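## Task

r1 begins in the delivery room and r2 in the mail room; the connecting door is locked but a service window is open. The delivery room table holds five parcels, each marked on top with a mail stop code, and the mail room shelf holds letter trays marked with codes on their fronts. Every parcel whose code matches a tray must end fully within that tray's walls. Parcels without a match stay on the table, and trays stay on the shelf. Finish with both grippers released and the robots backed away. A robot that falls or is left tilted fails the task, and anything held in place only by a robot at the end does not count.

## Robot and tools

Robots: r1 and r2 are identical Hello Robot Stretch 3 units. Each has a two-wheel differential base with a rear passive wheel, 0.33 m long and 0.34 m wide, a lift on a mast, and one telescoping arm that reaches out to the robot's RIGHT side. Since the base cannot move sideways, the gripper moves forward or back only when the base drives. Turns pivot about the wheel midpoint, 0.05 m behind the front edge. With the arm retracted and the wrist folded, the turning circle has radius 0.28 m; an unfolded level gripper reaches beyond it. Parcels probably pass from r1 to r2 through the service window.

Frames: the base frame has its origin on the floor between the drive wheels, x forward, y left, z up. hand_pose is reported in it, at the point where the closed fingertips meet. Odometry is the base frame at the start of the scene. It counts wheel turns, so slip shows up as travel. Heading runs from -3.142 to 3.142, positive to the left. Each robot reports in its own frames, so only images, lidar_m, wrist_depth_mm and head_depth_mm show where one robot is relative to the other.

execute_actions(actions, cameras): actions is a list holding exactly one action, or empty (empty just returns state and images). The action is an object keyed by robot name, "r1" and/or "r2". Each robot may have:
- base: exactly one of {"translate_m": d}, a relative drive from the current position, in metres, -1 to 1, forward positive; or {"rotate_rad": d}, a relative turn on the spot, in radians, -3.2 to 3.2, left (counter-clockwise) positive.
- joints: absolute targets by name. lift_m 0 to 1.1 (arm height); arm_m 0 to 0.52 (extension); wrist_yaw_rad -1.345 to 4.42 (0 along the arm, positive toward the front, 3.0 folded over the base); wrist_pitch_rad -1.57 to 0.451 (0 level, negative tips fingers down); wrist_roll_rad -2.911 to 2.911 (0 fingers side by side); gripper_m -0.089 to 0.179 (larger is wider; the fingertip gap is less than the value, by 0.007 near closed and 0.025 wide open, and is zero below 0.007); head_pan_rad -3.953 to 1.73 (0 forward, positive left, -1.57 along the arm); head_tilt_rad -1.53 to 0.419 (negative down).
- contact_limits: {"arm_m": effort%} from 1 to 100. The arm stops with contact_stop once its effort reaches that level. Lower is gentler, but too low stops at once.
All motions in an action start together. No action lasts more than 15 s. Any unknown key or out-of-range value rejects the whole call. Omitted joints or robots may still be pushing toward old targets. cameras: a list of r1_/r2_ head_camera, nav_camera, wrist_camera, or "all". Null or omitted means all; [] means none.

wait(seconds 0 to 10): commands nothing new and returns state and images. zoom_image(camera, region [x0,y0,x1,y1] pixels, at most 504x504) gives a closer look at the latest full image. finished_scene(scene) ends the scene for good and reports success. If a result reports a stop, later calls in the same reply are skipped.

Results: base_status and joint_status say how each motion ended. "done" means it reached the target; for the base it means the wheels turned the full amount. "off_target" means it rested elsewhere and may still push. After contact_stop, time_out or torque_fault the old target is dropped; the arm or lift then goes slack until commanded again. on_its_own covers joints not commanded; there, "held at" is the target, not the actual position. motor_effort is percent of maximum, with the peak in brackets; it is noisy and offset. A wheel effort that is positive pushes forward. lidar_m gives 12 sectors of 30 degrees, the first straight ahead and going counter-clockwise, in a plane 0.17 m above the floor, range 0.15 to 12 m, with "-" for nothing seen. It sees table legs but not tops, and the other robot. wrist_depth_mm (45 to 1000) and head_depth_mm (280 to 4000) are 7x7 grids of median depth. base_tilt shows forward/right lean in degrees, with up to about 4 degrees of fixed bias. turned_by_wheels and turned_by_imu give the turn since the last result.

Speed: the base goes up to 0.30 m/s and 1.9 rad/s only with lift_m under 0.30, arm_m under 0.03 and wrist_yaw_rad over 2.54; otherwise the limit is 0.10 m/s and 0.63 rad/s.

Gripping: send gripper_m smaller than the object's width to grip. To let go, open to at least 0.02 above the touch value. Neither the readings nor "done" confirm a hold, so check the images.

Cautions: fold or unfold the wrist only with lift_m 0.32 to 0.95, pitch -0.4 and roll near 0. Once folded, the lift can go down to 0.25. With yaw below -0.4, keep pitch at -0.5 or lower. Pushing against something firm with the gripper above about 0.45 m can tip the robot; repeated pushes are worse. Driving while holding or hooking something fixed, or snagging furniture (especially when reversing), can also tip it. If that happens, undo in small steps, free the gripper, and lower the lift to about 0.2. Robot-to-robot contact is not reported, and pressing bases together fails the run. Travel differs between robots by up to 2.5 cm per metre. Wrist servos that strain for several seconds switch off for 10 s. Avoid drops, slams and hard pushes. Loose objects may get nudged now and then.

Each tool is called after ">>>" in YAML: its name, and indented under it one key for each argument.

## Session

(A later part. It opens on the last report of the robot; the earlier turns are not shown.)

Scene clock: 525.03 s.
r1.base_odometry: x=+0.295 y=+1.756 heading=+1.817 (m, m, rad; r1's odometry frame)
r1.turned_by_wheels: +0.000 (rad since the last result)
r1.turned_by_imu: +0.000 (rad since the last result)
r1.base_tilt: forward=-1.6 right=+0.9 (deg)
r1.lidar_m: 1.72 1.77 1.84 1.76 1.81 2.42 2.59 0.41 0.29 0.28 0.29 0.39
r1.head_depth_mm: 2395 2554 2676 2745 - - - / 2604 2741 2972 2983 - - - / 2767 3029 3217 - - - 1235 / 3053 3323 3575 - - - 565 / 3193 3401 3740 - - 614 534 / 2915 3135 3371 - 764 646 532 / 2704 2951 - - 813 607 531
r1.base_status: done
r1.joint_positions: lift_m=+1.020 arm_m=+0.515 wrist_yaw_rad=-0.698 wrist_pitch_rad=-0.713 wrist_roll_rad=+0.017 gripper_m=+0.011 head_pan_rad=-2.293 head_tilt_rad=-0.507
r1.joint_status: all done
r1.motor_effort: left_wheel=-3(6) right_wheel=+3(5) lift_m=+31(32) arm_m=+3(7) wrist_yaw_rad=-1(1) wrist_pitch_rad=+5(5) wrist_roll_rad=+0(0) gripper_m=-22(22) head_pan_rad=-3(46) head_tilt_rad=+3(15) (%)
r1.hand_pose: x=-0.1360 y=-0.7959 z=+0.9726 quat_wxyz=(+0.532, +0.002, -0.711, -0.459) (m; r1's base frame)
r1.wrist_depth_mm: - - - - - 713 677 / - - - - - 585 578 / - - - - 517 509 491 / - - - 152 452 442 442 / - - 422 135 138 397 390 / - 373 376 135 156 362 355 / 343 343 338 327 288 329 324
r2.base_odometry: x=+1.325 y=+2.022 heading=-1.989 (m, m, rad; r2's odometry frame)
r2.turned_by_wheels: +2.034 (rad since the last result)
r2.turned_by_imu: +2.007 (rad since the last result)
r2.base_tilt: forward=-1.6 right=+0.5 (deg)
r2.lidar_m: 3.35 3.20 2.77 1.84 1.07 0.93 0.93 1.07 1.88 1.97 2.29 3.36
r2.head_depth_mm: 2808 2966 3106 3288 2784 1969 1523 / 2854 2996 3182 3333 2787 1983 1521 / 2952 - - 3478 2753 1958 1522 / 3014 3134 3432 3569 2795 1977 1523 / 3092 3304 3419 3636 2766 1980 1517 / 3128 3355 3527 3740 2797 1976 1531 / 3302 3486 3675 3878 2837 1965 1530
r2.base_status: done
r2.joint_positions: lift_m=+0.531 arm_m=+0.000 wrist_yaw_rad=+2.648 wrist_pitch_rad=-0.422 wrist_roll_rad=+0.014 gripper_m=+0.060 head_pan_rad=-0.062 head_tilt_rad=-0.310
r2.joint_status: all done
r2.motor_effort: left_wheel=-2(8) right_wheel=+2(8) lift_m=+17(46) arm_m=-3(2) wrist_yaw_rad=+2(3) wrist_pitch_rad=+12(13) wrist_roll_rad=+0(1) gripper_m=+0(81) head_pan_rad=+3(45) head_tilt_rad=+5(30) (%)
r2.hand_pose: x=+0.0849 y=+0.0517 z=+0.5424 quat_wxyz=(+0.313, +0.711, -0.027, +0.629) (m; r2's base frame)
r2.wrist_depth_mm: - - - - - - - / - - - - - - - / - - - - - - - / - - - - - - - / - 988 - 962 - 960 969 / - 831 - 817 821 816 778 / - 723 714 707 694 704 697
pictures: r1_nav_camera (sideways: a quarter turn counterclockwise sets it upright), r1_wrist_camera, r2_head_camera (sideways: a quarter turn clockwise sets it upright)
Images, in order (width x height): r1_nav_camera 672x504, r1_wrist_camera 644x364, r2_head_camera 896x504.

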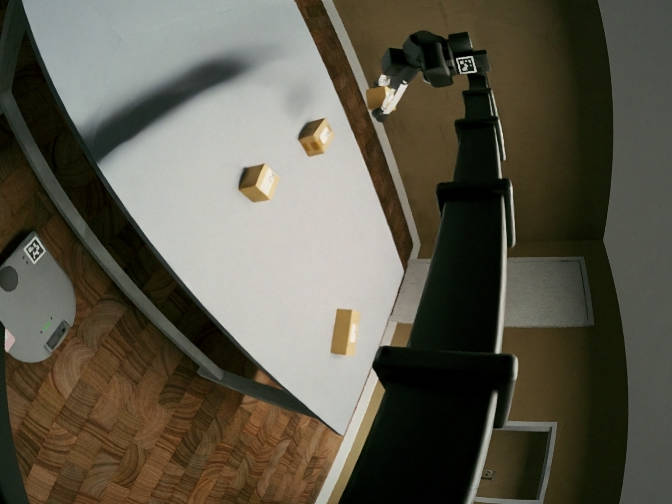

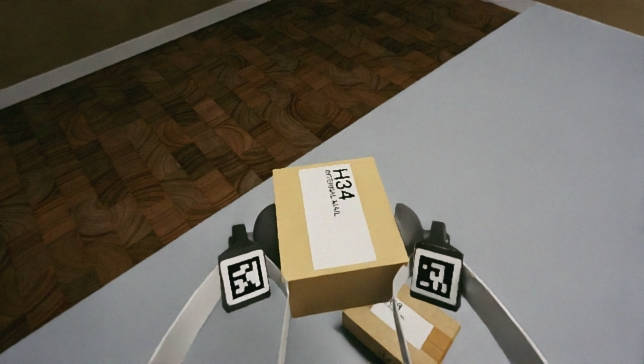

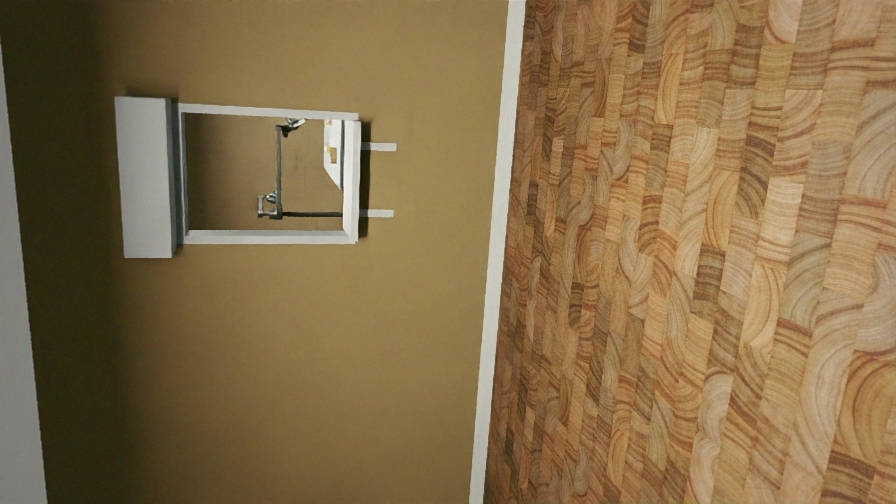

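>>> execute_actions:
  actions:
    - {"r1":{"base":{"translate_m":-0.2}},"r2":{"base":{"translate_m":0.2},"joints":{"lift_m":0.292}}}
  cameras: []

>>> execute_actions:
  actions:
    - {"r1":{"base":{"translate_m":-0.41}},"r2":{"base":{"translate_m":1.0}}}
  cameras: []

>>> execute_actions:
  actions:
    - {"r1":{"base":{"translate_m":-0.41}},"r2":{"base":{"translate_m":1.0}}}
  cameras: ["r1_wrist_camera","r2_head_camera"]

Scene clock: 533.70 s.
r1.base_odometry: x=+0.344 y=+1.562 heading=+1.817 (m, m, rad; r1's odometry frame)
r1.turned_by_wheels: +0.000 (rad since the last result)
r1.turned_by_imu: +0.000 (rad since the last result)
r1.base_tilt: forward=-1.7 right=+1.0 (deg)
r1.lidar_m: 1.92 1.98 1.83 1.75 1.80 2.41 2.39 0.42 0.30 0.29 0.30 0.39
r1.head_depth_mm: 2215 2354 2478 2642 - - - / 2390 2560 2687 2830 - - - / 2591 2784 2999 - - - 1249 / 2835 3050 3337 - - - 567 / 3119 3327 3617 - - 612 535 / 2983 3156 3361 - 768 645 532 / 2719 2927 - - 817 643 530
r1.base_status: done
r1.joint_positions: lift_m=+1.020 arm_m=+0.515 wrist_yaw_rad=-0.698 wrist_pitch_rad=-0.713 wrist_roll_rad=+0.017 gripper_m=+0.011 head_pan_rad=-2.293 head_tilt_rad=-0.507
r1.joint_status: not commanded
r1.motor_effort: left_wheel=-3(6) right_wheel=+2(5) lift_m=+31(31) arm_m=+3(3) wrist_yaw_rad=-1(1) wrist_pitch_rad=+5(5) wrist_roll_rad=+0(0) gripper_m=-22(22) head_pan_rad=-4(4) head_tilt_rad=+3(4) (%)
r1.hand_pose: x=-0.1360 y=-0.7959 z=+0.9726 quat_wxyz=(+0.532, +0.002, -0.711, -0.459) (m; r1's base frame)
r1.wrist_depth_mm: - - - - - - - / - - - - - 585 - / - - - - 515 501 498 / - - - 153 449 450 438 / - - 422 135 139 397 394 / - 378 376 136 156 357 357 / 344 343 333 334 331 326 327
r2.base_odometry: x=+1.244 y=+1.840 heading=-1.989 (m, m, rad; r2's odometry frame)
r2.turned_by_wheels: +0.000 (rad since the last result)
r2.turned_by_imu: +0.000 (rad since the last result)
r2.base_tilt: forward=-1.7 right=+0.5 (deg)
r2.lidar_m: 3.16 3.13 2.72 2.22 1.29 1.12 1.12 1.30 2.02 2.02 2.35 3.17
r2.head_depth_mm: 2693 2807 2917 3079 2774 1971 1516 / 2722 2830 3065 3136 2763 1950 1513 / 2747 - - 3278 2778 1974 1516 / 2875 2960 3195 3379 2789 1955 1524 / 2919 3039 3251 3458 2788 1979 1529 / 2978 3141 3286 3579 2772 1974 1521 / 3054 3259 3416 3607 2817 1957 1545
r2.base_status: done
r2.joint_positions: lift_m=+0.293 arm_m=+0.000 wrist_yaw_rad=+2.648 wrist_pitch_rad=-0.422 wrist_roll_rad=+0.014 gripper_m=+0.060 head_pan_rad=-0.062 head_tilt_rad=-0.309
r2.joint_status: all done
r2.motor_effort: left_wheel=-2(9) right_wheel=+2(6) lift_m=+17(17) arm_m=-3(3) wrist_yaw_rad=+1(3) wrist_pitch_rad=+12(12) wrist_roll_rad=+0(0) gripper_m=-1(1) head_pan_rad=+3(3) head_tilt_rad=+4(5) (%)
r2.hand_pose: x=+0.0849 y=+0.0517 z=+0.3045 quat_wxyz=(+0.313, +0.711, -0.027, +0.629) (m; r2's base frame)
r2.wrist_depth_mm: - - - - - - - / - - - - - - - / - - - - 981 978 956 / 803 786 770 775 760 747 742 / 646 639 655 629 630 613 595 / - 533 - 521 518 516 519 / - 471 - 457 451 451 448
pictures: none
No camera images: the call's "cameras" was empty. Leave "cameras" out to get every camera's image.

Scene clock: 538.87 s.
r1.base_odometry: x=+0.444 y=+1.164 heading=+1.816 (m, m, rad; r1's odometry frame)
r1.turned_by_wheels: +0.000 (rad since the last result)
r1.turned_by_imu: +0.000 (rad since the last result)
r1.base_tilt: forward=-1.5 right=+0.9 (deg)
r1.lidar_m: 1.04 2.40 1.82 1.73 1.79 2.07 1.98 0.43 0.32 0.30 0.31 0.41
r1.head_depth_mm: 1835 1926 2062 2186 - - - / 1972 2121 2254 2374 - - - / 2161 2307 2468 - - - 1262 / 2363 2525 2731 - - - 629 / 2616 2817 3024 - - 613 535 / 2910 3141 3339 - 764 647 532 / 2727 2926 - - 815 644 529
r1.base_status: done
r1.joint_positions: lift_m=+1.020 arm_m=+0.515 wrist_yaw_rad=-0.698 wrist_pitch_rad=-0.713 wrist_roll_rad=+0.017 gripper_m=+0.011 head_pan_rad=-2.293 head_tilt_rad=-0.507
r1.joint_status: not commanded
r1.motor_effort: left_wheel=-3(7) right_wheel=+3(5) lift_m=+31(31) arm_m=+3(3) wrist_yaw_rad=-1(1) wrist_pitch_rad=+6(6) wrist_roll_rad=+0(0) gripper_m=-22(22) head_pan_rad=-3(4) head_tilt_rad=+2(3) (%)
r1.hand_pose: x=-0.1360 y=-0.7959 z=+0.9726 quat_wxyz=(+0.532, +0.002, -0.711, -0.459) (m; r1's base frame)
r1.wrist_depth_mm: - - - - - - - / - - - - - - - / - - - - - - - / - - - 153 - - - / - - 419 135 138 - - / - 374 375 136 157 365 - / 346 341 337 332 332 323 327
r2.base_odometry: x=+0.837 y=+0.926 heading=-1.989 (m, m, rad; r2's odometry frame)
r2.turned_by_wheels: +0.000 (rad since the last result)
r2.turned_by_imu: -0.001 (rad since the last result)
r2.base_tilt: forward=-1.6 right=+0.5 (deg)
r2.lidar_m: 2.22 2.58 2.46 2.46 2.40 2.08 2.08 2.41 2.28 2.29 2.54 2.22
r2.head_depth_mm: 1682 - 2056 2124 2242 1990 1532 / 1723 - - 2196 2335 1959 1515 / 1762 - - 2254 2348 1969 1522 / 1940 2082 2203 2318 2430 1983 1529 / 2028 2160 2229 2404 2510 1985 1525 / 2096 2209 2335 2471 2552 2000 1527 / 2147 2277 2378 2557 2654 1964 1519
r2.base_status: done
r2.joint_positions: lift_m=+0.293 arm_m=+0.000 wrist_yaw_rad=+2.648 wrist_pitch_rad=-0.422 wrist_roll_rad=+0.014 gripper_m=+0.060 head_pan_rad=-0.062 head_tilt_rad=-0.309
r2.joint_status: not commanded
r2.motor_effort: left_wheel=-3(6) right_wheel=+2(9) lift_m=+17(18) arm_m=-4(3) wrist_yaw_rad=+2(2) wrist_pitch_rad=+12(12) wrist_roll_rad=+0(0) gripper_m=+0(0) head_pan_rad=+3(3) head_tilt_rad=+5(4) (%)
r2.hand_pose: x=+0.0848 y=+0.0518 z=+0.3045 quat_wxyz=(+0.313, +0.711, -0.027, +0.629) (m; r2's base frame)
r2.wrist_depth_mm: - - - - - - - / - - - - - - - / - - - 993 - 966 974 / 781 796 773 762 753 731 747 / 652 632 666 623 640 615 610 / - 537 - 522 526 516 524 / - 478 - 455 449 442 452
pictures: none
No camera images: the call's "cameras" was empty. Leave "cameras" out to get every camera's image.

Scene clock: 544.03 s.
r1.base_odometry: x=+0.543 y=+0.767 heading=+1.816 (m, m, rad; r1's odometry frame)
r1.turned_by_wheels: +0.000 (rad since the last result)
r1.turned_by_imu: +0.000 (rad since the last result)
r1.base_tilt: forward=-1.5 right=+1.1 (deg)
r1.lidar_m: 1.08 2.53 1.81 1.72 1.77 1.65 1.57 1.62 2.15 0.35 0.32 0.43
r1.head_depth_mm: 1486 1650 1660 1727 - - - / 1573 1666 1788 1860 - - - / 1714 1843 1976 - - - 1265 / 1874 2020 2196 - - - 1292 / 2053 2237 2427 - - 1469 1284 / 2278 2511 2730 - 1823 1543 1280 / 2654 2862 - - 1954 1544 1269
r1.base_status: done
r1.joint_positions: lift_m=+1.020 arm_m=+0.515 wrist_yaw_rad=-0.698 wrist_pitch_rad=-0.713 wrist_roll_rad=+0.017 gripper_m=+0.011 head_pan_rad=-2.293 head_tilt_rad=-0.507
r1.joint_status: not commanded
r1.motor_effort: left_wheel=-3(7) right_wheel=+2(4) lift_m=+31(31) arm_m=+3(3) wrist_yaw_rad=-1(1) wrist_pitch_rad=+5(5) wrist_roll_rad=+0(0) gripper_m=-22(22) head_pan_rad=-4(4) head_tilt_rad=+3(3) (%)
r1.hand_pose: x=-0.1360 y=-0.7959 z=+0.9726 quat_wxyz=(+0.532, +0.002, -0.711, -0.459) (m; r1's base frame)
r1.wrist_depth_mm: - - - - - - - / - - - - - - - / - - - - - - - / - - - 152 - - - / - - - 135 138 - - / - - - 136 156 - - / 346 - - - - - -
r2.base_odometry: x=+0.431 y=+0.012 heading=-1.989 (m, m, rad; r2's odometry frame)
r2.turned_by_wheels: +0.000 (rad since the last result)
r2.turned_by_imu: -0.001 (rad since the last result)
r2.base_tilt: forward=-1.6 right=+0.5 (deg)
r2.lidar_m: 1.26 1.46 2.20 2.20 2.55 3.02 3.03 2.94 2.52 2.48 1.46 1.26
r2.head_depth_mm: 3358 - - 2869 1249 1328 1391 / 3312 - - 2866 1296 1374 1440 / 1091 1173 1275 1268 1344 1415 1460 / 1109 1164 1218 1294 1367 1449 1518 / 1136 1197 1257 1334 1428 1525 1527 / 1172 1235 1302 1373 1472 1571 1528 / 1194 1267 1344 1422 1522 1621 1528
r2.base_status: done
r2.joint_positions: lift_m=+0.293 arm_m=+0.000 wrist_yaw_rad=+2.648 wrist_pitch_rad=-0.422 wrist_roll_rad=+0.014 gripper_m=+0.060 head_pan_rad=-0.062 head_tilt_rad=-0.308
r2.joint_status: not commanded
r2.motor_effort: left_wheel=-2(6) right_wheel=+3(7) lift_m=+18(17) arm_m=-3(3) wrist_yaw_rad=+2(2) wrist_pitch_rad=+12(12) wrist_roll_rad=+0(0) gripper_m=-1(1) head_pan_rad=+3(3) head_tilt_rad=+4(4) (%)
r2.hand_pose: x=+0.0848 y=+0.0518 z=+0.3045 quat_wxyz=(+0.313, +0.711, -0.027, +0.630) (m; r2's base frame)
r2.wrist_depth_mm: - - - - - - - / - - - - - - - / - - - 975 986 962 973 / 789 771 762 761 762 753 753 / 647 628 652 615 659 602 614 / - 528 - 534 528 518 518 / - 473 - 455 452 450 450
pictures: r1_wrist_camera, r2_head_camera (sideways: a quarter turn clockwise sets it upright)
Images, in order (width x height): r1_wrist_camera 644x364, r2_head_camera 896x504.

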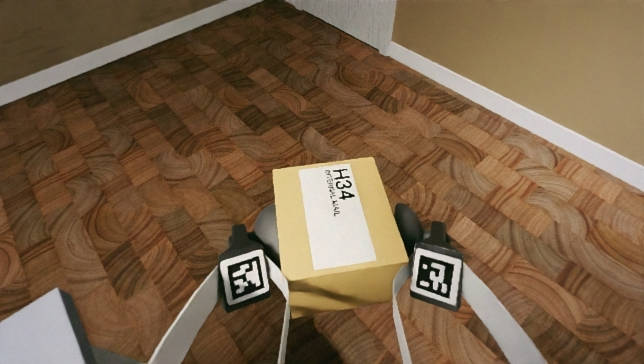

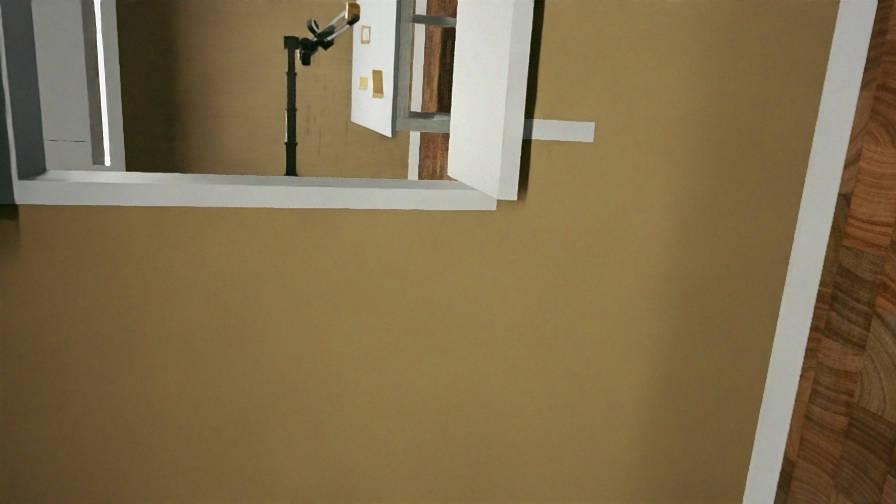

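>>> execute_actions:
  actions:
    - {"r1":{"base":{"translate_m":-0.93},"joints":{"wrist_yaw_rad":-0.9,"lift_m":1.005,"head_pan_rad":-1.4,"head_tilt_rad":-0.45}},"r2":{"base":{"translate_m":0.69},"joints":{"lift_m":1.04,"wrist_yaw_rad":0.37,"arm_m":0.2,"gripper_m":0.13,"head_pan_rad":-1.3,"head_tilt_rad":-0.5}}}
  cameras: ["r1_wrist_camera","r1_nav_camera","r2_nav_camera"]

Scene clock: 567.27 s.
r1.base_odometry: x=+0.769 y=-0.135 heading=+1.816 (m, m, rad; r1's odometry frame)
r1.turned_by_wheels: +0.000 (rad since the last result)
r1.turned_by_imu: +0.000 (rad since the last result)
r1.base_tilt: forward=-1.6 right=+1.2 (deg)
r1.lidar_m: 1.19 2.49 1.77 1.69 0.96 0.68 0.65 0.66 0.89 2.14 3.15 1.06
r1.head_depth_mm: 2456 2654 2543 2253 2091 1675 1355 / 2488 2706 - 2784 2141 1657 1346 / 2560 2778 2914 3114 2150 1656 1341 / 2558 2722 2954 3017 2131 1660 1336 / 2597 2803 3022 3029 2101 1633 1324 / 2626 2835 3084 2952 2125 1627 1323 / 2664 2866 3104 2984 2091 1619 1318
r1.base_status: done
r1.joint_positions: lift_m=+1.005 arm_m=+0.515 wrist_yaw_rad=-0.898 wrist_pitch_rad=-0.713 wrist_roll_rad=+0.017 gripper_m=+0.011 head_pan_rad=-1.407 head_tilt_rad=-0.458
r1.joint_status: all done
r1.motor_effort: left_wheel=-3(6) right_wheel=+3(4) lift_m=+23(26) arm_m=+3(3) wrist_yaw_rad=-1(3) wrist_pitch_rad=+5(5) wrist_roll_rad=+0(0) gripper_m=-22(22) head_pan_rad=+3(46) head_tilt_rad=+3(9) (%)
r1.hand_pose: x=-0.1607 y=-0.7705 z=+0.9580 quat_wxyz=(+0.484, -0.069, -0.708, -0.510) (m; r1's base frame)
r1.wrist_depth_mm: - - 923 687 440 402 388 / - - - 816 631 521 352 / - - - 963 711 595 488 / - - - 152 829 672 547 / - - - 135 139 759 610 / - - - 136 156 891 693 / - - - - - 998 799
r2.base_odometry: x=+0.151 y=-0.618 heading=-1.989 (m, m, rad; r2's odometry frame)
r2.turned_by_wheels: +0.000 (rad since the last result)
r2.turned_by_imu: -0.002 (rad since the last result)
r2.base_tilt: forward=-1.6 right=+0.5 (deg)
r2.lidar_m: 0.60 0.69 1.21 2.01 2.35 3.68 3.68 3.14 2.72 1.19 0.69 0.60
r2.head_depth_mm: 1545 1794 2030 - 2007 1597 1301 / 1266 1415 1549 1761 1935 1600 1309 / 1045 1145 1271 1422 1606 1590 1306 / 889 964 1050 1142 1266 1419 1312 / 771 828 891 933 1044 1142 1225 / 686 747 809 853 855 966 1045 / 715 800 - 909 669 831 897
r2.base_status: done
r2.joint_positions: lift_m=+1.039 arm_m=+0.200 wrist_yaw_rad=+0.372 wrist_pitch_rad=-0.422 wrist_roll_rad=+0.014 gripper_m=+0.130 head_pan_rad=-1.293 head_tilt_rad=-0.494
r2.joint_status: all done
r2.motor_effort: left_wheel=-2(6) right_wheel=+1(8) lift_m=+48(47) arm_m=+4(3) wrist_yaw_rad=-1(3) wrist_pitch_rad=+12(12) wrist_roll_rad=+0(0) gripper_m=+0(81) head_pan_rad=-3(46) head_tilt_rad=-4(21) (%)
r2.hand_pose: x=+0.0599 y=-0.5532 z=+1.0512 quat_wxyz=(+0.703, +0.273, -0.657, -0.020) (m; r2's base frame)
r2.wrist_depth_mm: - 423 524 676 957 - - / - 451 551 738 - - - / - 505 583 791 - - - / 501 490 621 868 - - - / 409 417 681 - - - - / 349 - 734 - - - - / 452 620 803 - - - -
pictures: r1_nav_camera (sideways: a quarter turn counterclockwise sets it upright), r1_wrist_camera, r2_nav_camera (sideways: a quarter turn counterclockwise sets it upright)
Images, in order (width x height): r1_nav_camera 672x504, r1_wrist_camera 644x364, r2_nav_camera 672x504.

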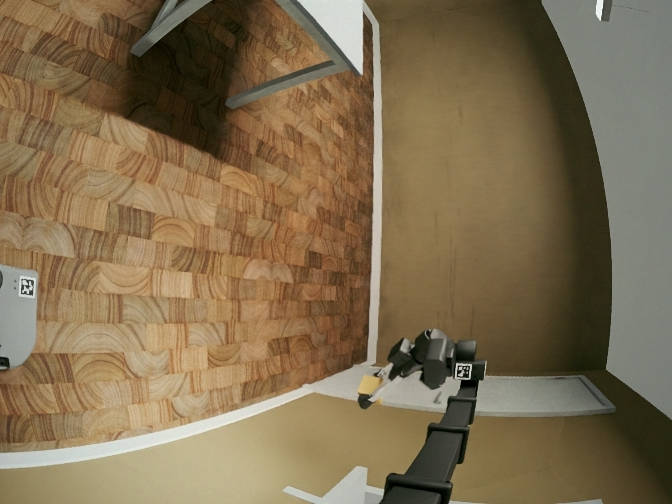

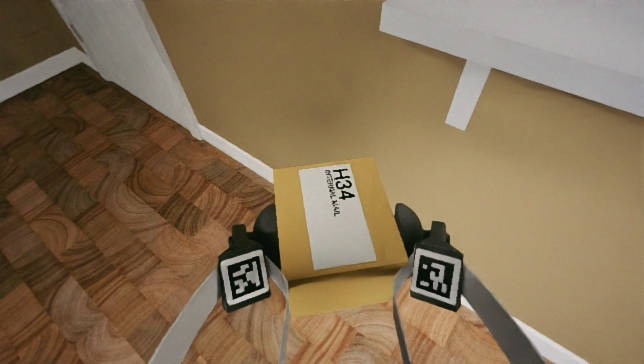

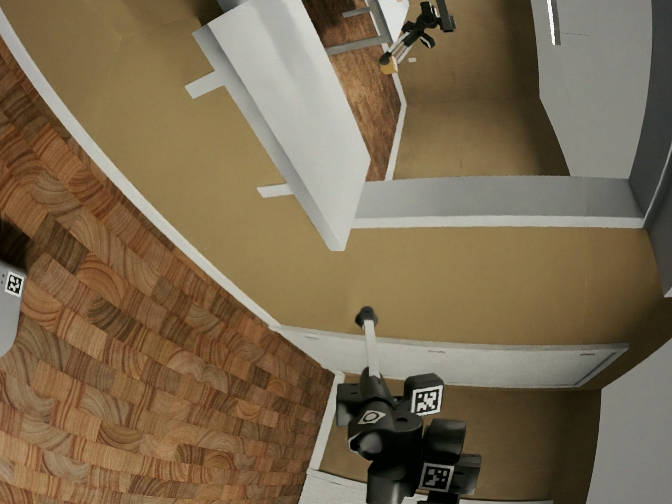

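>>> execute_actions:
  actions:
    - {"r1":{"base":{"rotate_rad":-0.721}},"r2":{"base":{"rotate_rad":1.108},"joints":{"wrist_yaw_rad":0.32,"arm_m":0.30,"wrist_pitch_rad":-0.85}}}
  cameras: ["r1_wrist_camera","r1_head_camera","r2_head_camera","r2_wrist_camera"]

Scene clock: 578.37 s.
r1.base_odometry: x=+0.769 y=-0.135 heading=+1.095 (m, m, rad; r1's odometry frame)
r1.turned_by_wheels: -0.721 (rad since the last result)
r1.turned_by_imu: -0.711 (rad since the last result)
r1.base_tilt: forward=-1.7 right=+1.0 (deg)
r1.lidar_m: 1.41 1.06 3.21 1.92 1.69 1.24 0.74 0.65 0.65 0.76 1.37 3.05
r1.head_depth_mm: - - - 994 715 850 905 / 3671 - - 874 874 972 1045 / 3239 3618 - 963 1049 1136 1219 / 959 1027 1119 1096 1243 1357 1331 / 1082 1159 1265 1394 1541 1575 1324 / 1283 1403 1554 1743 1890 1633 1322 / 1558 1736 1932 2295 2091 1619 1310
r1.base_status: done
r1.joint_positions: lift_m=+1.005 arm_m=+0.515 wrist_yaw_rad=-0.899 wrist_pitch_rad=-0.714 wrist_roll_rad=+0.017 gripper_m=+0.011 head_pan_rad=-1.407 head_tilt_rad=-0.458
r1.joint_status: not commanded
r1.motor_effort: left_wheel=+1(6) right_wheel=-2(10) lift_m=+23(23) arm_m=+2(3) wrist_yaw_rad=-1(1) wrist_pitch_rad=+6(6) wrist_roll_rad=+0(0) gripper_m=-22(22) head_pan_rad=+4(3) head_tilt_rad=+3(3) (%)
r1.hand_pose: x=-0.1607 y=-0.7704 z=+0.9579 quat_wxyz=(+0.483, -0.069, -0.708, -0.510) (m; r1's base frame)
r1.wrist_depth_mm: - - - - - 212 145 / - 361 343 345 343 217 147 / 312 306 305 298 295 221 149 / 272 268 265 152 257 226 151 / 240 237 239 135 138 219 178 / 217 215 216 135 156 208 280 / 196 197 193 191 189 186 484
r2.base_odometry: x=+0.151 y=-0.618 heading=-0.881 (m, m, rad; r2's odometry frame)
r2.turned_by_wheels: +1.108 (rad since the last result)
r2.turned_by_imu: +1.093 (rad since the last result)
r2.base_tilt: forward=-1.6 right=+0.6 (deg)
r2.lidar_m: 1.36 2.02 2.44 3.67 3.70 3.03 2.71 1.07 0.67 0.60 0.60 0.72
r2.head_depth_mm: - - 1523 - 634 733 830 / - - 2289 848 635 744 847 / 467 508 564 615 656 761 869 / 475 515 563 619 689 774 889 / 481 523 570 627 700 793 904 / 487 530 578 639 713 808 925 / 493 536 586 647 725 820 949
r2.base_status: done
r2.joint_positions: lift_m=+1.039 arm_m=+0.300 wrist_yaw_rad=+0.321 wrist_pitch_rad=-0.855 wrist_roll_rad=+0.014 gripper_m=+0.130 head_pan_rad=-1.293 head_tilt_rad=-0.494
r2.joint_status: all done
r2.motor_effort: left_wheel=-2(7) right_wheel=+2(7) lift_m=+48(48) arm_m=+4(2) wrist_yaw_rad=+0(3) wrist_pitch_rad=+3(10) wrist_roll_rad=+0(0) gripper_m=+0(0) head_pan_rad=-4(4) head_tilt_rad=-4(4) (%)
r2.hand_pose: x=+0.0258 y=-0.5868 z=+0.9688 quat_wxyz=(+0.678, +0.391, -0.593, -0.190) (m; r2's base frame)
r2.wrist_depth_mm: 116 148 243 355 219 - - / 119 152 251 316 217 306 311 / 126 156 263 289 279 282 280 / 165 168 254 260 259 257 255 / 274 200 237 240 237 239 233 / 539 - 222 222 218 - 215 / - - 207 205 203 198 201
pictures: r1_head_camera (sideways: a quarter turn clockwise sets it upright), r1_wrist_camera, r2_head_camera (sideways: a quarter turn clockwise sets it upright), r2_wrist_camera
Images, in order (width x height): r1_head_camera 896x504, r1_wrist_camera 644x364, r2_head_camera 896x504, r2_wrist_camera 644x364.

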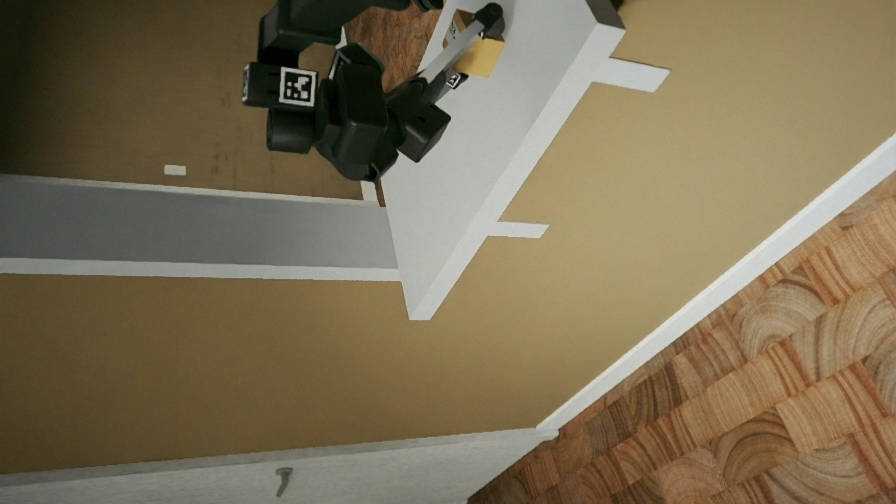

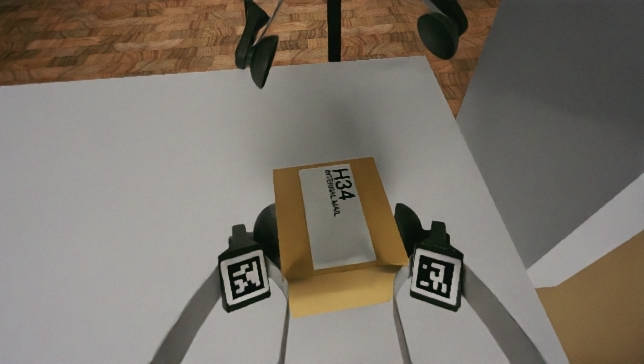

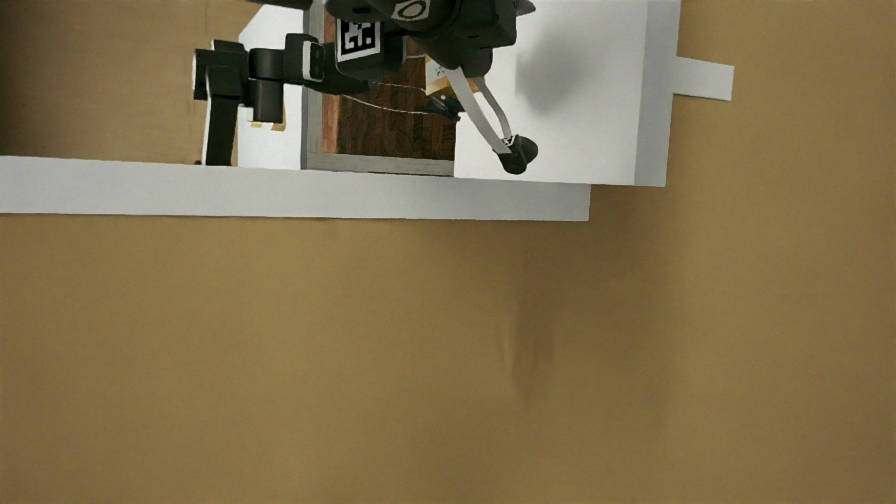

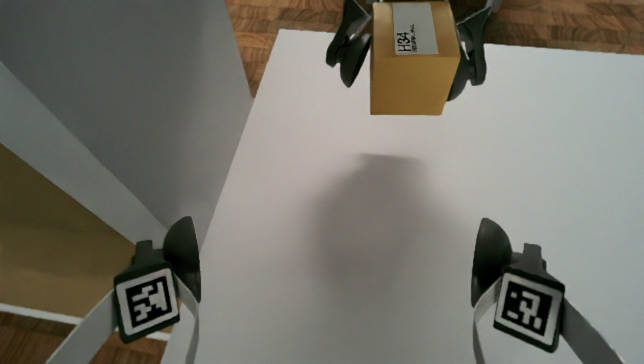

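>>> execute_actions:
  actions:
    - {"r1":{"joints":{"lift_m":0.971}},"r2":{"joints":{"arm_m":0.33,"gripper_m":0.115}}}
  cameras: ["r1_wrist_camera","r2_wrist_camera"]

Scene clock: 590.03 s.
r1.base_odometry: x=+0.769 y=-0.135 heading=+1.095 (m, m, rad; r1's odometry frame)
r1.turned_by_wheels: +0.000 (rad since the last result)
r1.turned_by_imu: +0.001 (rad since the last result)
r1.base_tilt: forward=-1.6 right=+1.1 (deg)
r1.lidar_m: 1.41 1.07 3.22 1.93 1.69 1.24 0.74 0.65 0.65 0.76 1.37 3.06
r1.head_depth_mm: - - - 955 714 850 903 / 3593 - - 865 876 968 1040 / 3290 3615 - 912 1051 1137 1216 / 957 1031 1121 1092 1243 1368 1331 / 1076 1168 1267 1382 1534 1575 1326 / 1288 1410 1548 1742 1889 1622 1320 / 1566 1724 1924 2278 2088 1621 1320
r1.base_status: not commanded
r1.joint_positions: lift_m=+0.971 arm_m=+0.515 wrist_yaw_rad=-0.899 wrist_pitch_rad=-0.714 wrist_roll_rad=+0.017 gripper_m=+0.011 head_pan_rad=-1.407 head_tilt_rad=-0.458
r1.joint_status: all done
r1.motor_effort: left_wheel=+1(1) right_wheel=-2(3) lift_m=+23(23) arm_m=+2(2) wrist_yaw_rad=-1(1) wrist_pitch_rad=+6(6) wrist_roll_rad=+0(0) gripper_m=-23(22) head_pan_rad=+3(3) head_tilt_rad=+3(3) (%)
r1.hand_pose: x=-0.1607 y=-0.7704 z=+0.9239 quat_wxyz=(+0.483, -0.069, -0.708, -0.510) (m; r1's base frame)
r1.wrist_depth_mm: - - 330 - 324 200 145 / 304 299 290 288 286 216 146 / 261 256 252 249 243 221 149 / 228 223 220 153 215 207 151 / 201 199 201 136 139 190 178 / 180 179 180 136 156 171 257 / 164 163 161 159 157 156 161
r2.base_odometry: x=+0.151 y=-0.618 heading=-0.881 (m, m, rad; r2's odometry frame)
r2.turned_by_wheels: +0.000 (rad since the last result)
r2.turned_by_imu: +0.000 (rad since the last result)
r2.base_tilt: forward=-1.6 right=+0.5 (deg)
r2.lidar_m: 1.36 2.02 2.44 3.67 3.70 3.04 2.72 1.08 0.67 0.60 0.60 0.72
r2.head_depth_mm: - - 2250 760 635 733 829 / - - 828 2848 636 745 845 / 467 508 562 619 660 761 867 / 474 516 562 618 690 775 885 / 480 522 571 632 699 790 911 / 487 529 578 636 710 808 925 / 493 536 587 648 725 819 948
r2.base_status: not commanded
r2.joint_positions: lift_m=+1.039 arm_m=+0.330 wrist_yaw_rad=+0.321 wrist_pitch_rad=-0.856 wrist_roll_rad=+0.014 gripper_m=+0.115 head_pan_rad=-1.293 head_tilt_rad=-0.494
r2.joint_status: all done
r2.motor_effort: left_wheel=-2(2) right_wheel=+2(2) lift_m=+48(48) arm_m=+4(5) wrist_yaw_rad=-1(1) wrist_pitch_rad=+3(4) wrist_roll_rad=+0(0) gripper_m=+0(63) head_pan_rad=-3(4) head_tilt_rad=-4(4) (%)
r2.hand_pose: x=+0.0257 y=-0.6167 z=+0.9688 quat_wxyz=(+0.678, +0.391, -0.592, -0.190) (m; r2's base frame)
r2.wrist_depth_mm: 123 157 - - - - - / 125 161 323 316 245 314 308 / 128 165 277 278 228 282 279 / 131 171 259 261 255 258 255 / 139 173 241 240 236 238 233 / 323 190 221 221 218 - 216 / - 862 207 204 203 199 199
pictures: r1_wrist_camera, r2_wrist_camera
Images, in order (width x height): r1_wrist_camera 644x364, r2_wrist_camera 644x364.

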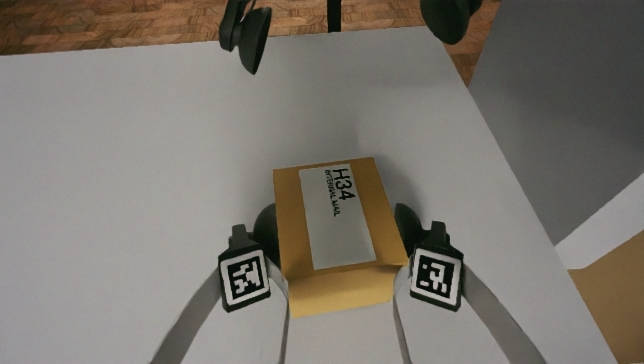

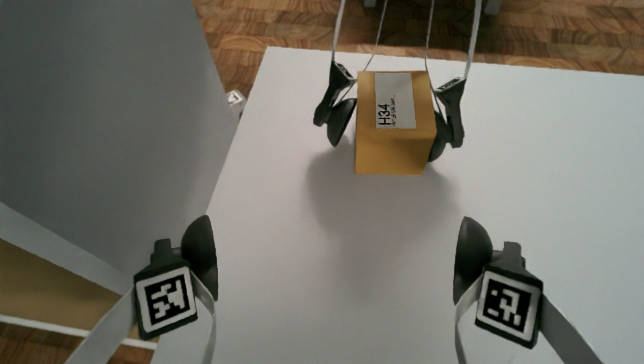

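>>> execute_actions:
  actions:
    - {"r1":{"joints":{"gripper_m":0.115}},"r2":{"joints":{"lift_m":0.998}}}
  cameras: ["r1_wrist_camera","r2_wrist_camera"]

Scene clock: 602.07 s.
r1.base_odometry: x=+0.769 y=-0.135 heading=+1.095 (m, m, rad; r1's odometry frame)
r1.turned_by_wheels: +0.000 (rad since the last result)
r1.turned_by_imu: +0.001 (rad since the last result)
r1.base_tilt: forward=-1.5 right=+1.1 (deg)
r1.lidar_m: 1.41 1.06 3.24 1.93 1.69 1.24 0.74 0.65 0.65 0.76 1.37 3.08
r1.head_depth_mm: - - - 983 715 846 903 / 3531 - - 862 875 973 1039 / 3227 3690 - 914 1055 1133 1221 / 955 1032 1123 1090 1236 1368 1329 / 1075 1166 1261 1385 1535 1577 1333 / 1282 1404 1548 1743 1911 1645 1322 / 1569 1727 1943 2263 2109 1624 1316
r1.base_status: not commanded
r1.joint_positions: lift_m=+0.971 arm_m=+0.515 wrist_yaw_rad=-0.899 wrist_pitch_rad=-0.714 wrist_roll_rad=+0.017 gripper_m=+0.115 head_pan_rad=-1.407 head_tilt_rad=-0.458
r1.joint_status: all done
r1.motor_effort: left_wheel=+1(1) right_wheel=-2(3) lift_m=+23(23) arm_m=+2(2) wrist_yaw_rad=+0(1) wrist_pitch_rad=+5(5) wrist_roll_rad=+0(0) gripper_m=+0(93) head_pan_rad=+3(3) head_tilt_rad=+3(4) (%)
r1.hand_pose: x=-0.1607 y=-0.7704 z=+0.9239 quat_wxyz=(+0.483, -0.069, -0.708, -0.510) (m; r1's base frame)
r1.wrist_depth_mm: - - - - 327 212 145 / 306 300 288 286 265 217 147 / 261 255 252 250 245 221 149 / 227 224 223 154 213 208 151 / 201 199 199 138 186 189 178 / 181 181 177 135 168 - 257 / 164 162 160 159 158 156 415
r2.base_odometry: x=+0.151 y=-0.618 heading=-0.881 (m, m, rad; r2's odometry frame)
r2.turned_by_wheels: +0.000 (rad since the last result)
r2.turned_by_imu: +0.000 (rad since the last result)
r2.base_tilt: forward=-1.6 right=+0.6 (deg)
r2.lidar_m: 1.36 2.02 2.43 3.67 3.69 3.04 2.73 1.08 0.67 0.60 0.60 0.72
r2.head_depth_mm: - - 2230 - 610 733 828 / - - 826 2899 636 746 845 / 467 507 564 618 657 758 867 / 476 514 561 618 688 777 886 / 482 521 571 627 701 791 902 / 487 529 578 640 714 806 927 / 492 537 586 649 725 821 951
r2.base_status: not commanded
r2.joint_positions: lift_m=+0.999 arm_m=+0.330 wrist_yaw_rad=+0.321 wrist_pitch_rad=-0.856 wrist_roll_rad=+0.014 gripper_m=+0.115 head_pan_rad=-1.293 head_tilt_rad=-0.494
r2.joint_status: all done
r2.motor_effort: left_wheel=-2(2) right_wheel=+1(2) lift_m=+17(40) arm_m=+4(4) wrist_yaw_rad=-1(1) wrist_pitch_rad=+4(4) wrist_roll_rad=+0(0) gripper_m=+0(0) head_pan_rad=-4(3) head_tilt_rad=-4(3) (%)
r2.hand_pose: x=+0.0257 y=-0.6166 z=+0.9280 quat_wxyz=(+0.678, +0.391, -0.592, -0.190) (m; r2's base frame)
r2.wrist_depth_mm: 123 156 - 284 212 289 - / 125 161 258 250 192 227 253 / 128 165 233 236 221 228 228 / 131 170 215 214 211 210 208 / 139 173 197 196 194 194 190 / 325 191 181 180 178 - 175 / - 167 169 167 166 162 164
pictures: r1_wrist_camera, r2_wrist_camera
Images, in order (width x height): r1_wrist_camera 644x364, r2_wrist_camera 644x364.

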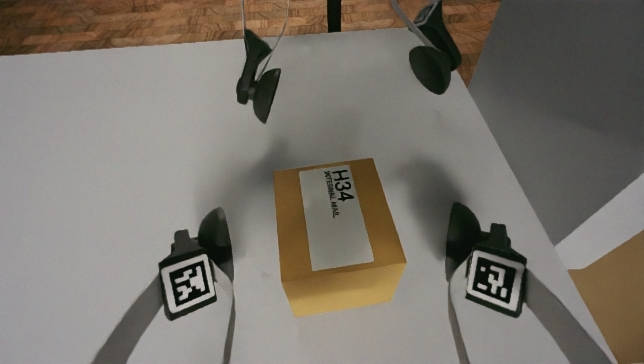

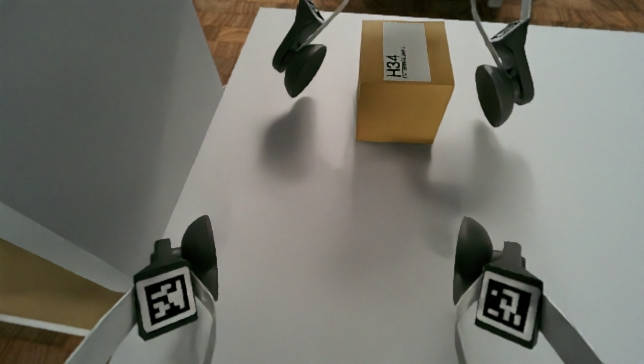

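>>> execute_actions:
  actions:
    - {"r1":{"base":{"translate_m":0.1},"joints":{"gripper_m":0.14,"arm_m":0.415,"lift_m":1.07}},"r2":{"joints":{"arm_m":0.446,"wrist_yaw_rad":0.28,"gripper_m":0.12}}}
  cameras: ["r1_wrist_camera","r2_wrist_camera"]

Scene clock: 612.37 s.
r1.base_odometry: x=+0.815 y=-0.047 heading=+1.095 (m, m, rad; r1's odometry frame)
r1.turned_by_wheels: +0.000 (rad since the last result)
r1.turned_by_imu: +0.001 (rad since the last result)
r1.base_tilt: forward=-1.7 right=+1.1 (deg)
r1.lidar_m: 1.31 0.97 3.36 2.01 1.75 1.38 0.82 0.72 0.72 0.85 1.52 3.00
r1.head_depth_mm: 3781 - - 929 863 949 1004 / 3510 3779 - 917 1018 1084 1163 / 941 1016 1098 1041 1172 1272 1298 / 1039 1112 1196 1293 1393 1497 1338 / 1203 1298 1422 1554 1705 1639 1326 / 1443 1569 1728 1949 2027 1615 1331 / 1717 1945 2201 2509 2078 1619 1312
r1.base_status: done
r1.joint_positions: lift_m=+1.070 arm_m=+0.415 wrist_yaw_rad=-0.899 wrist_pitch_rad=-0.714 wrist_roll_rad=+0.017 gripper_m=+0.140 head_pan_rad=-1.407 head_tilt_rad=-0.458
r1.joint_status: all done
r1.motor_effort: left_wheel=+1(4) right_wheel=-3(3) lift_m=+31(34) arm_m=-3(2) wrist_yaw_rad=+0(0) wrist_pitch_rad=+6(6) wrist_roll_rad=+0(0) gripper_m=+0(89) head_pan_rad=+3(3) head_tilt_rad=+3(3) (%)
r1.hand_pose: x=-0.1607 y=-0.6708 z=+1.0225 quat_wxyz=(+0.483, -0.069, -0.708, -0.510) (m; r1's base frame)
r1.wrist_depth_mm: - - - 506 496 235 241 / 485 476 459 456 398 269 278 / 415 407 396 373 362 321 332 / 360 355 346 328 343 397 414 / 317 318 313 307 303 493 540 / 294 291 297 307 690 - 780 / 813 900 977 - - - -
r2.base_odometry: x=+0.151 y=-0.618 heading=-0.881 (m, m, rad; r2's odometry frame)
r2.turned_by_wheels: +0.000 (rad since the last result)
r2.turned_by_imu: +0.000 (rad since the last result)
r2.base_tilt: forward=-1.6 right=+0.5 (deg)
r2.lidar_m: 1.36 2.02 2.44 3.68 3.70 3.05 2.72 1.08 0.67 0.60 0.60 0.72
r2.head_depth_mm: - - 2276 759 635 731 827 / - 894 2466 2937 639 745 845 / 467 507 563 619 659 759 865 / 474 515 562 618 686 770 889 / 481 522 569 630 699 791 906 / 487 530 579 638 712 806 929 / 493 534 585 648 726 821 948
r2.base_status: not commanded
r2.joint_positions: lift_m=+0.999 arm_m=+0.446 wrist_yaw_rad=+0.281 wrist_pitch_rad=-0.856 wrist_roll_rad=+0.014 gripper_m=+0.120 head_pan_rad=-1.293 head_tilt_rad=-0.494
r2.joint_status: all done
r2.motor_effort: left_wheel=-2(2) right_wheel=+2(3) lift_m=+18(17) arm_m=+4(5) wrist_yaw_rad=-1(4) wrist_pitch_rad=+4(4) wrist_roll_rad=+0(0) gripper_m=+0(33) head_pan_rad=-3(3) head_tilt_rad=-4(4) (%)
r2.hand_pose: x=+0.0200 y=-0.7344 z=+0.9280 quat_wxyz=(+0.674, +0.380, -0.600, -0.204) (m; r2's base frame)
r2.wrist_depth_mm: - - - - - - - / - - - - - - - / - - 237 233 231 230 229 / - 225 215 154 211 209 207 / 166 199 197 141 193 194 190 / 168 186 178 134 176 - 176 / 166 167 168 167 167 162 164
pictures: r1_wrist_camera, r2_wrist_camera
Images, in order (width x height): r1_wrist_camera 644x364, r2_wrist_camera 644x364.

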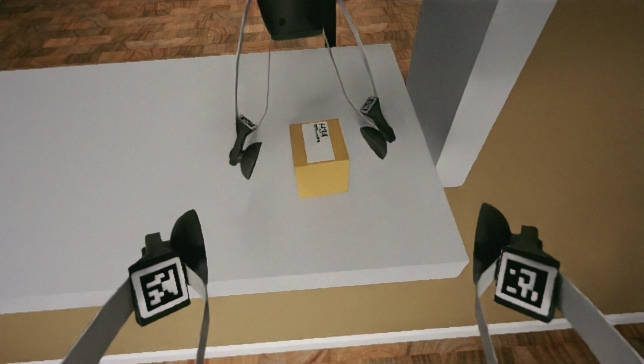

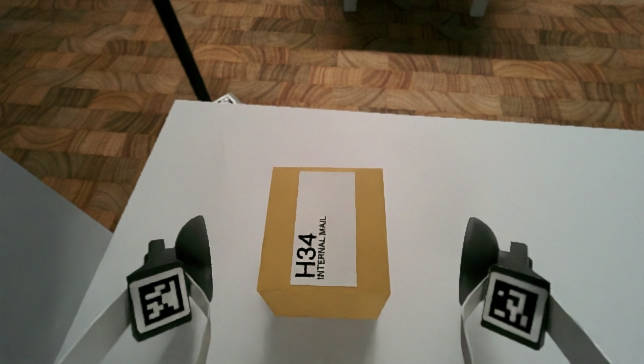

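>>> execute_actions:
  actions:
    - {"r1":{"joints":{"arm_m":0.35}},"r2":{"joints":{"wrist_yaw_rad":0.31,"gripper_m":0.008}}}
  cameras: ["r2_wrist_camera"]

Scene clock: 616.93 s.
r1.base_odometry: x=+0.815 y=-0.047 heading=+1.095 (m, m, rad; r1's odometry frame)
r1.turned_by_wheels: +0.000 (rad since the last result)
r1.turned_by_imu: +0.001 (rad since the last result)
r1.base_tilt: forward=-1.6 right=+1.1 (deg)
r1.lidar_m: 1.31 0.97 3.35 2.01 1.76 1.38 0.82 0.72 0.72 0.84 1.52 3.00
r1.head_depth_mm: 3785 - - 926 861 946 1009 / 3448 3796 - 868 1017 1084 1166 / 946 1017 1090 1036 1170 1262 1298 / 1039 1107 1190 1284 1388 1492 1340 / 1205 1300 1409 1544 1713 1632 1335 / 1433 1569 1734 1934 2019 1633 1323 / 1730 1940 2191 2480 2082 1617 1316
r1.base_status: not commanded
r1.joint_positions: lift_m=+1.070 arm_m=+0.350 wrist_yaw_rad=-0.899 wrist_pitch_rad=-0.714 wrist_roll_rad=+0.017 gripper_m=+0.140 head_pan_rad=-1.407 head_tilt_rad=-0.458
r1.joint_status: all done
r1.motor_effort: left_wheel=+1(1) right_wheel=-2(2) lift_m=+30(31) arm_m=-2(3) wrist_yaw_rad=+0(1) wrist_pitch_rad=+5(5) wrist_roll_rad=+0(0) gripper_m=+0(0) head_pan_rad=+4(3) head_tilt_rad=+3(3) (%)
r1.hand_pose: x=-0.1607 y=-0.6058 z=+1.0225 quat_wxyz=(+0.483, -0.069, -0.708, -0.510) (m; r1's base frame)
r1.wrist_depth_mm: - - - - 279 285 289 / 487 480 470 458 324 329 338 / 411 409 376 382 379 393 402 / 361 356 352 345 441 473 503 / 318 322 325 323 603 585 647 / 660 665 757 801 818 - 947 / 960 - - - - - -
r2.base_odometry: x=+0.151 y=-0.618 heading=-0.881 (m, m, rad; r2's odometry frame)
r2.turned_by_wheels: +0.000 (rad since the last result)
r2.turned_by_imu: +0.000 (rad since the last result)
r2.base_tilt: forward=-1.6 right=+0.5 (deg)
r2.lidar_m: 1.36 2.03 2.43 3.68 3.69 3.03 2.72 1.08 0.67 0.60 0.60 0.72
r2.head_depth_mm: - - 2418 761 634 730 827 / - 933 2482 2922 635 743 847 / 467 507 563 620 658 759 866 / 475 515 560 618 686 776 885 / 480 521 570 628 700 792 907 / 487 529 578 638 710 806 923 / 493 535 587 647 724 822 946
r2.base_status: not commanded
r2.joint_positions: lift_m=+0.999 arm_m=+0.446 wrist_yaw_rad=+0.307 wrist_pitch_rad=-0.859 wrist_roll_rad=+0.014 gripper_m=+0.009 head_pan_rad=-1.293 head_tilt_rad=-0.494
r2.joint_status: all done
r2.motor_effort: left_wheel=-2(2) right_wheel=+3(2) lift_m=+17(17) arm_m=+4(4) wrist_yaw_rad=+2(2) wrist_pitch_rad=+5(5) wrist_roll_rad=+0(0) gripper_m=-15(90) head_pan_rad=-3(3) head_tilt_rad=-4(4) (%)
r2.hand_pose: x=+0.0236 y=-0.7328 z=+0.9277 quat_wxyz=(+0.676, +0.388, -0.595, -0.195) (m; r2's base frame)
r2.wrist_depth_mm: - - - - - - - / - - - - - - - / - - 235 234 231 230 - / - - 214 152 206 208 206 / 160 195 199 139 189 192 189 / 164 183 - 130 129 176 175 / 165 170 166 165 163 163 162
pictures: r2_wrist_camera
Images, in order (width x height): r2_wrist_camera 644x364.

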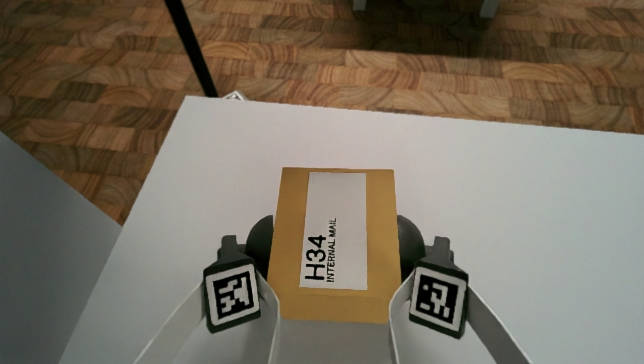

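>>> execute_actions:
  actions:
    - {"r1":{"joints":{"arm_m":0.12,"lift_m":0.9,"gripper_m":0.08,"wrist_yaw_rad":0.0}},"r2":{"base":{"rotate_rad":-1.442},"joints":{"wrist_pitch_rad":-0.55,"lift_m":1.005,"arm_m":0.2}}}
  cameras: ["r2_wrist_camera","r2_nav_camera"]

Scene clock: 646.80 s.
r1.base_odometry: x=+0.815 y=-0.047 heading=+1.095 (m, m, rad; r1's odometry frame)
r1.turned_by_wheels: +0.000 (rad since the last result)
r1.turned_by_imu: +0.001 (rad since the last result)
r1.base_tilt: forward=-1.6 right=+1.0 (deg)
r1.lidar_m: 1.31 0.97 3.34 2.00 1.76 1.38 0.82 0.72 0.72 0.84 1.52 3.01
r1.head_depth_mm: 3869 - - 991 781 - - / 3540 3779 - 979 1013 - - / 943 1017 1102 1038 1174 1344 - / 1042 1113 1189 1283 1393 1516 1343 / 1207 1301 1409 1545 1715 1643 1328 / 1435 1576 1746 1956 2020 1630 1321 / 1734 1947 2210 2483 2104 1615 1322
r1.base_status: not commanded
r1.joint_positions: lift_m=+0.900 arm_m=+0.120 wrist_yaw_rad=+0.000 wrist_pitch_rad=-0.714 wrist_roll_rad=+0.017 gripper_m=+0.080 head_pan_rad=-1.407 head_tilt_rad=-0.458
r1.joint_status: all done
r1.motor_effort: left_wheel=+1(1) right_wheel=-2(3) lift_m=+22(24) arm_m=-3(1) wrist_yaw_rad=+1(3) wrist_pitch_rad=+6(6) wrist_roll_rad=+0(0) gripper_m=+0(93) head_pan_rad=+3(3) head_tilt_rad=+2(3) (%)
r1.hand_pose: x=-0.0217 y=-0.4431 z=+0.8529 quat_wxyz=(+0.657, +0.245, -0.668, -0.250) (m; r1's base frame)
r1.wrist_depth_mm: - - - 711 547 432 358 / - - - 849 608 480 389 / - - - - 693 524 426 / - - - - 790 579 463 / - - - - - 636 507 / - - - - - 697 561 / 985 - 974 969 958 900 617
r2.base_odometry: x=+0.151 y=-0.618 heading=-2.323 (m, m, rad; r2's odometry frame)
r2.turned_by_wheels: -1.442 (rad since the last result)
r2.turned_by_imu: -1.423 (rad since the last result)
r2.base_tilt: forward=-1.6 right=+0.5 (deg)
r2.lidar_m: 0.60 0.61 0.79 1.85 2.06 2.67 3.68 3.76 2.88 2.72 0.91 0.64
r2.head_depth_mm: 2204 2378 2590 - - 1605 1314 / 2251 2423 2660 2753 1897 1592 1314 / 2305 2507 2749 2866 2063 1610 1315 / 1993 2130 2295 2471 2062 1597 1302 / 1410 1499 1611 1724 1858 1602 1312 / 1158 1199 1258 1311 1382 1437 1303 / 954 983 1018 1056 1093 1144 1180
r2.base_status: done
r2.joint_positions: lift_m=+1.004 arm_m=+0.200 wrist_yaw_rad=+0.309 wrist_pitch_rad=-0.575 wrist_roll_rad=+0.014 gripper_m=+0.009 head_pan_rad=-1.293 head_tilt_rad=-0.494
r2.joint_status: all done
r2.motor_effort: left_wheel=+2(8) right_wheel=-1(7) lift_m=+48(49) arm_m=-3(5) wrist_yaw_rad=+1(2) wrist_pitch_rad=+14(15) wrist_roll_rad=+0(0) gripper_m=-15(15) head_pan_rad=-3(3) head_tilt_rad=-3(4) (%)
r2.hand_pose: x=+0.0399 y=-0.5378 z=+0.9835 quat_wxyz=(+0.697, +0.302, -0.644, -0.096) (m; r2's base frame)
r2.wrist_depth_mm: 597 767 - - - - - / 623 795 - - - - - / 618 821 - - - - - / 640 835 - 153 - - - / 659 893 - 140 - - - / 679 909 - 130 129 - - / 689 898 - - - - -
pictures: r2_nav_camera (sideways: a quarter turn counterclockwise sets it upright), r2_wrist_camera
Images, in order (width x height): r2_nav_camera 672x504, r2_wrist_camera 644x364.

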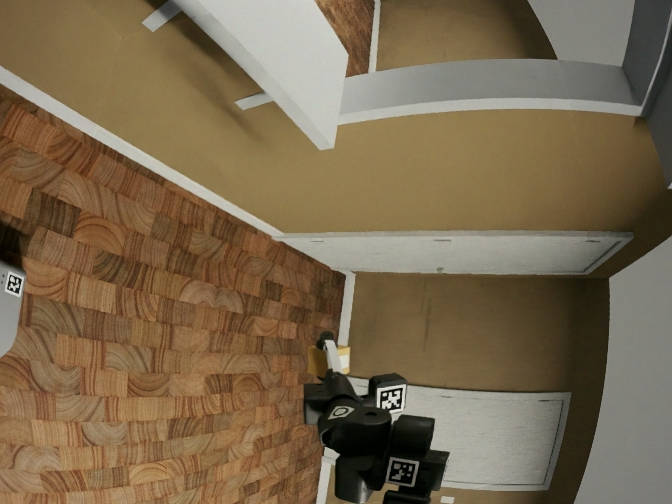

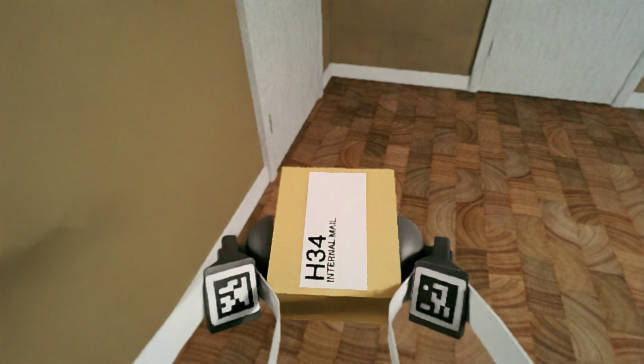

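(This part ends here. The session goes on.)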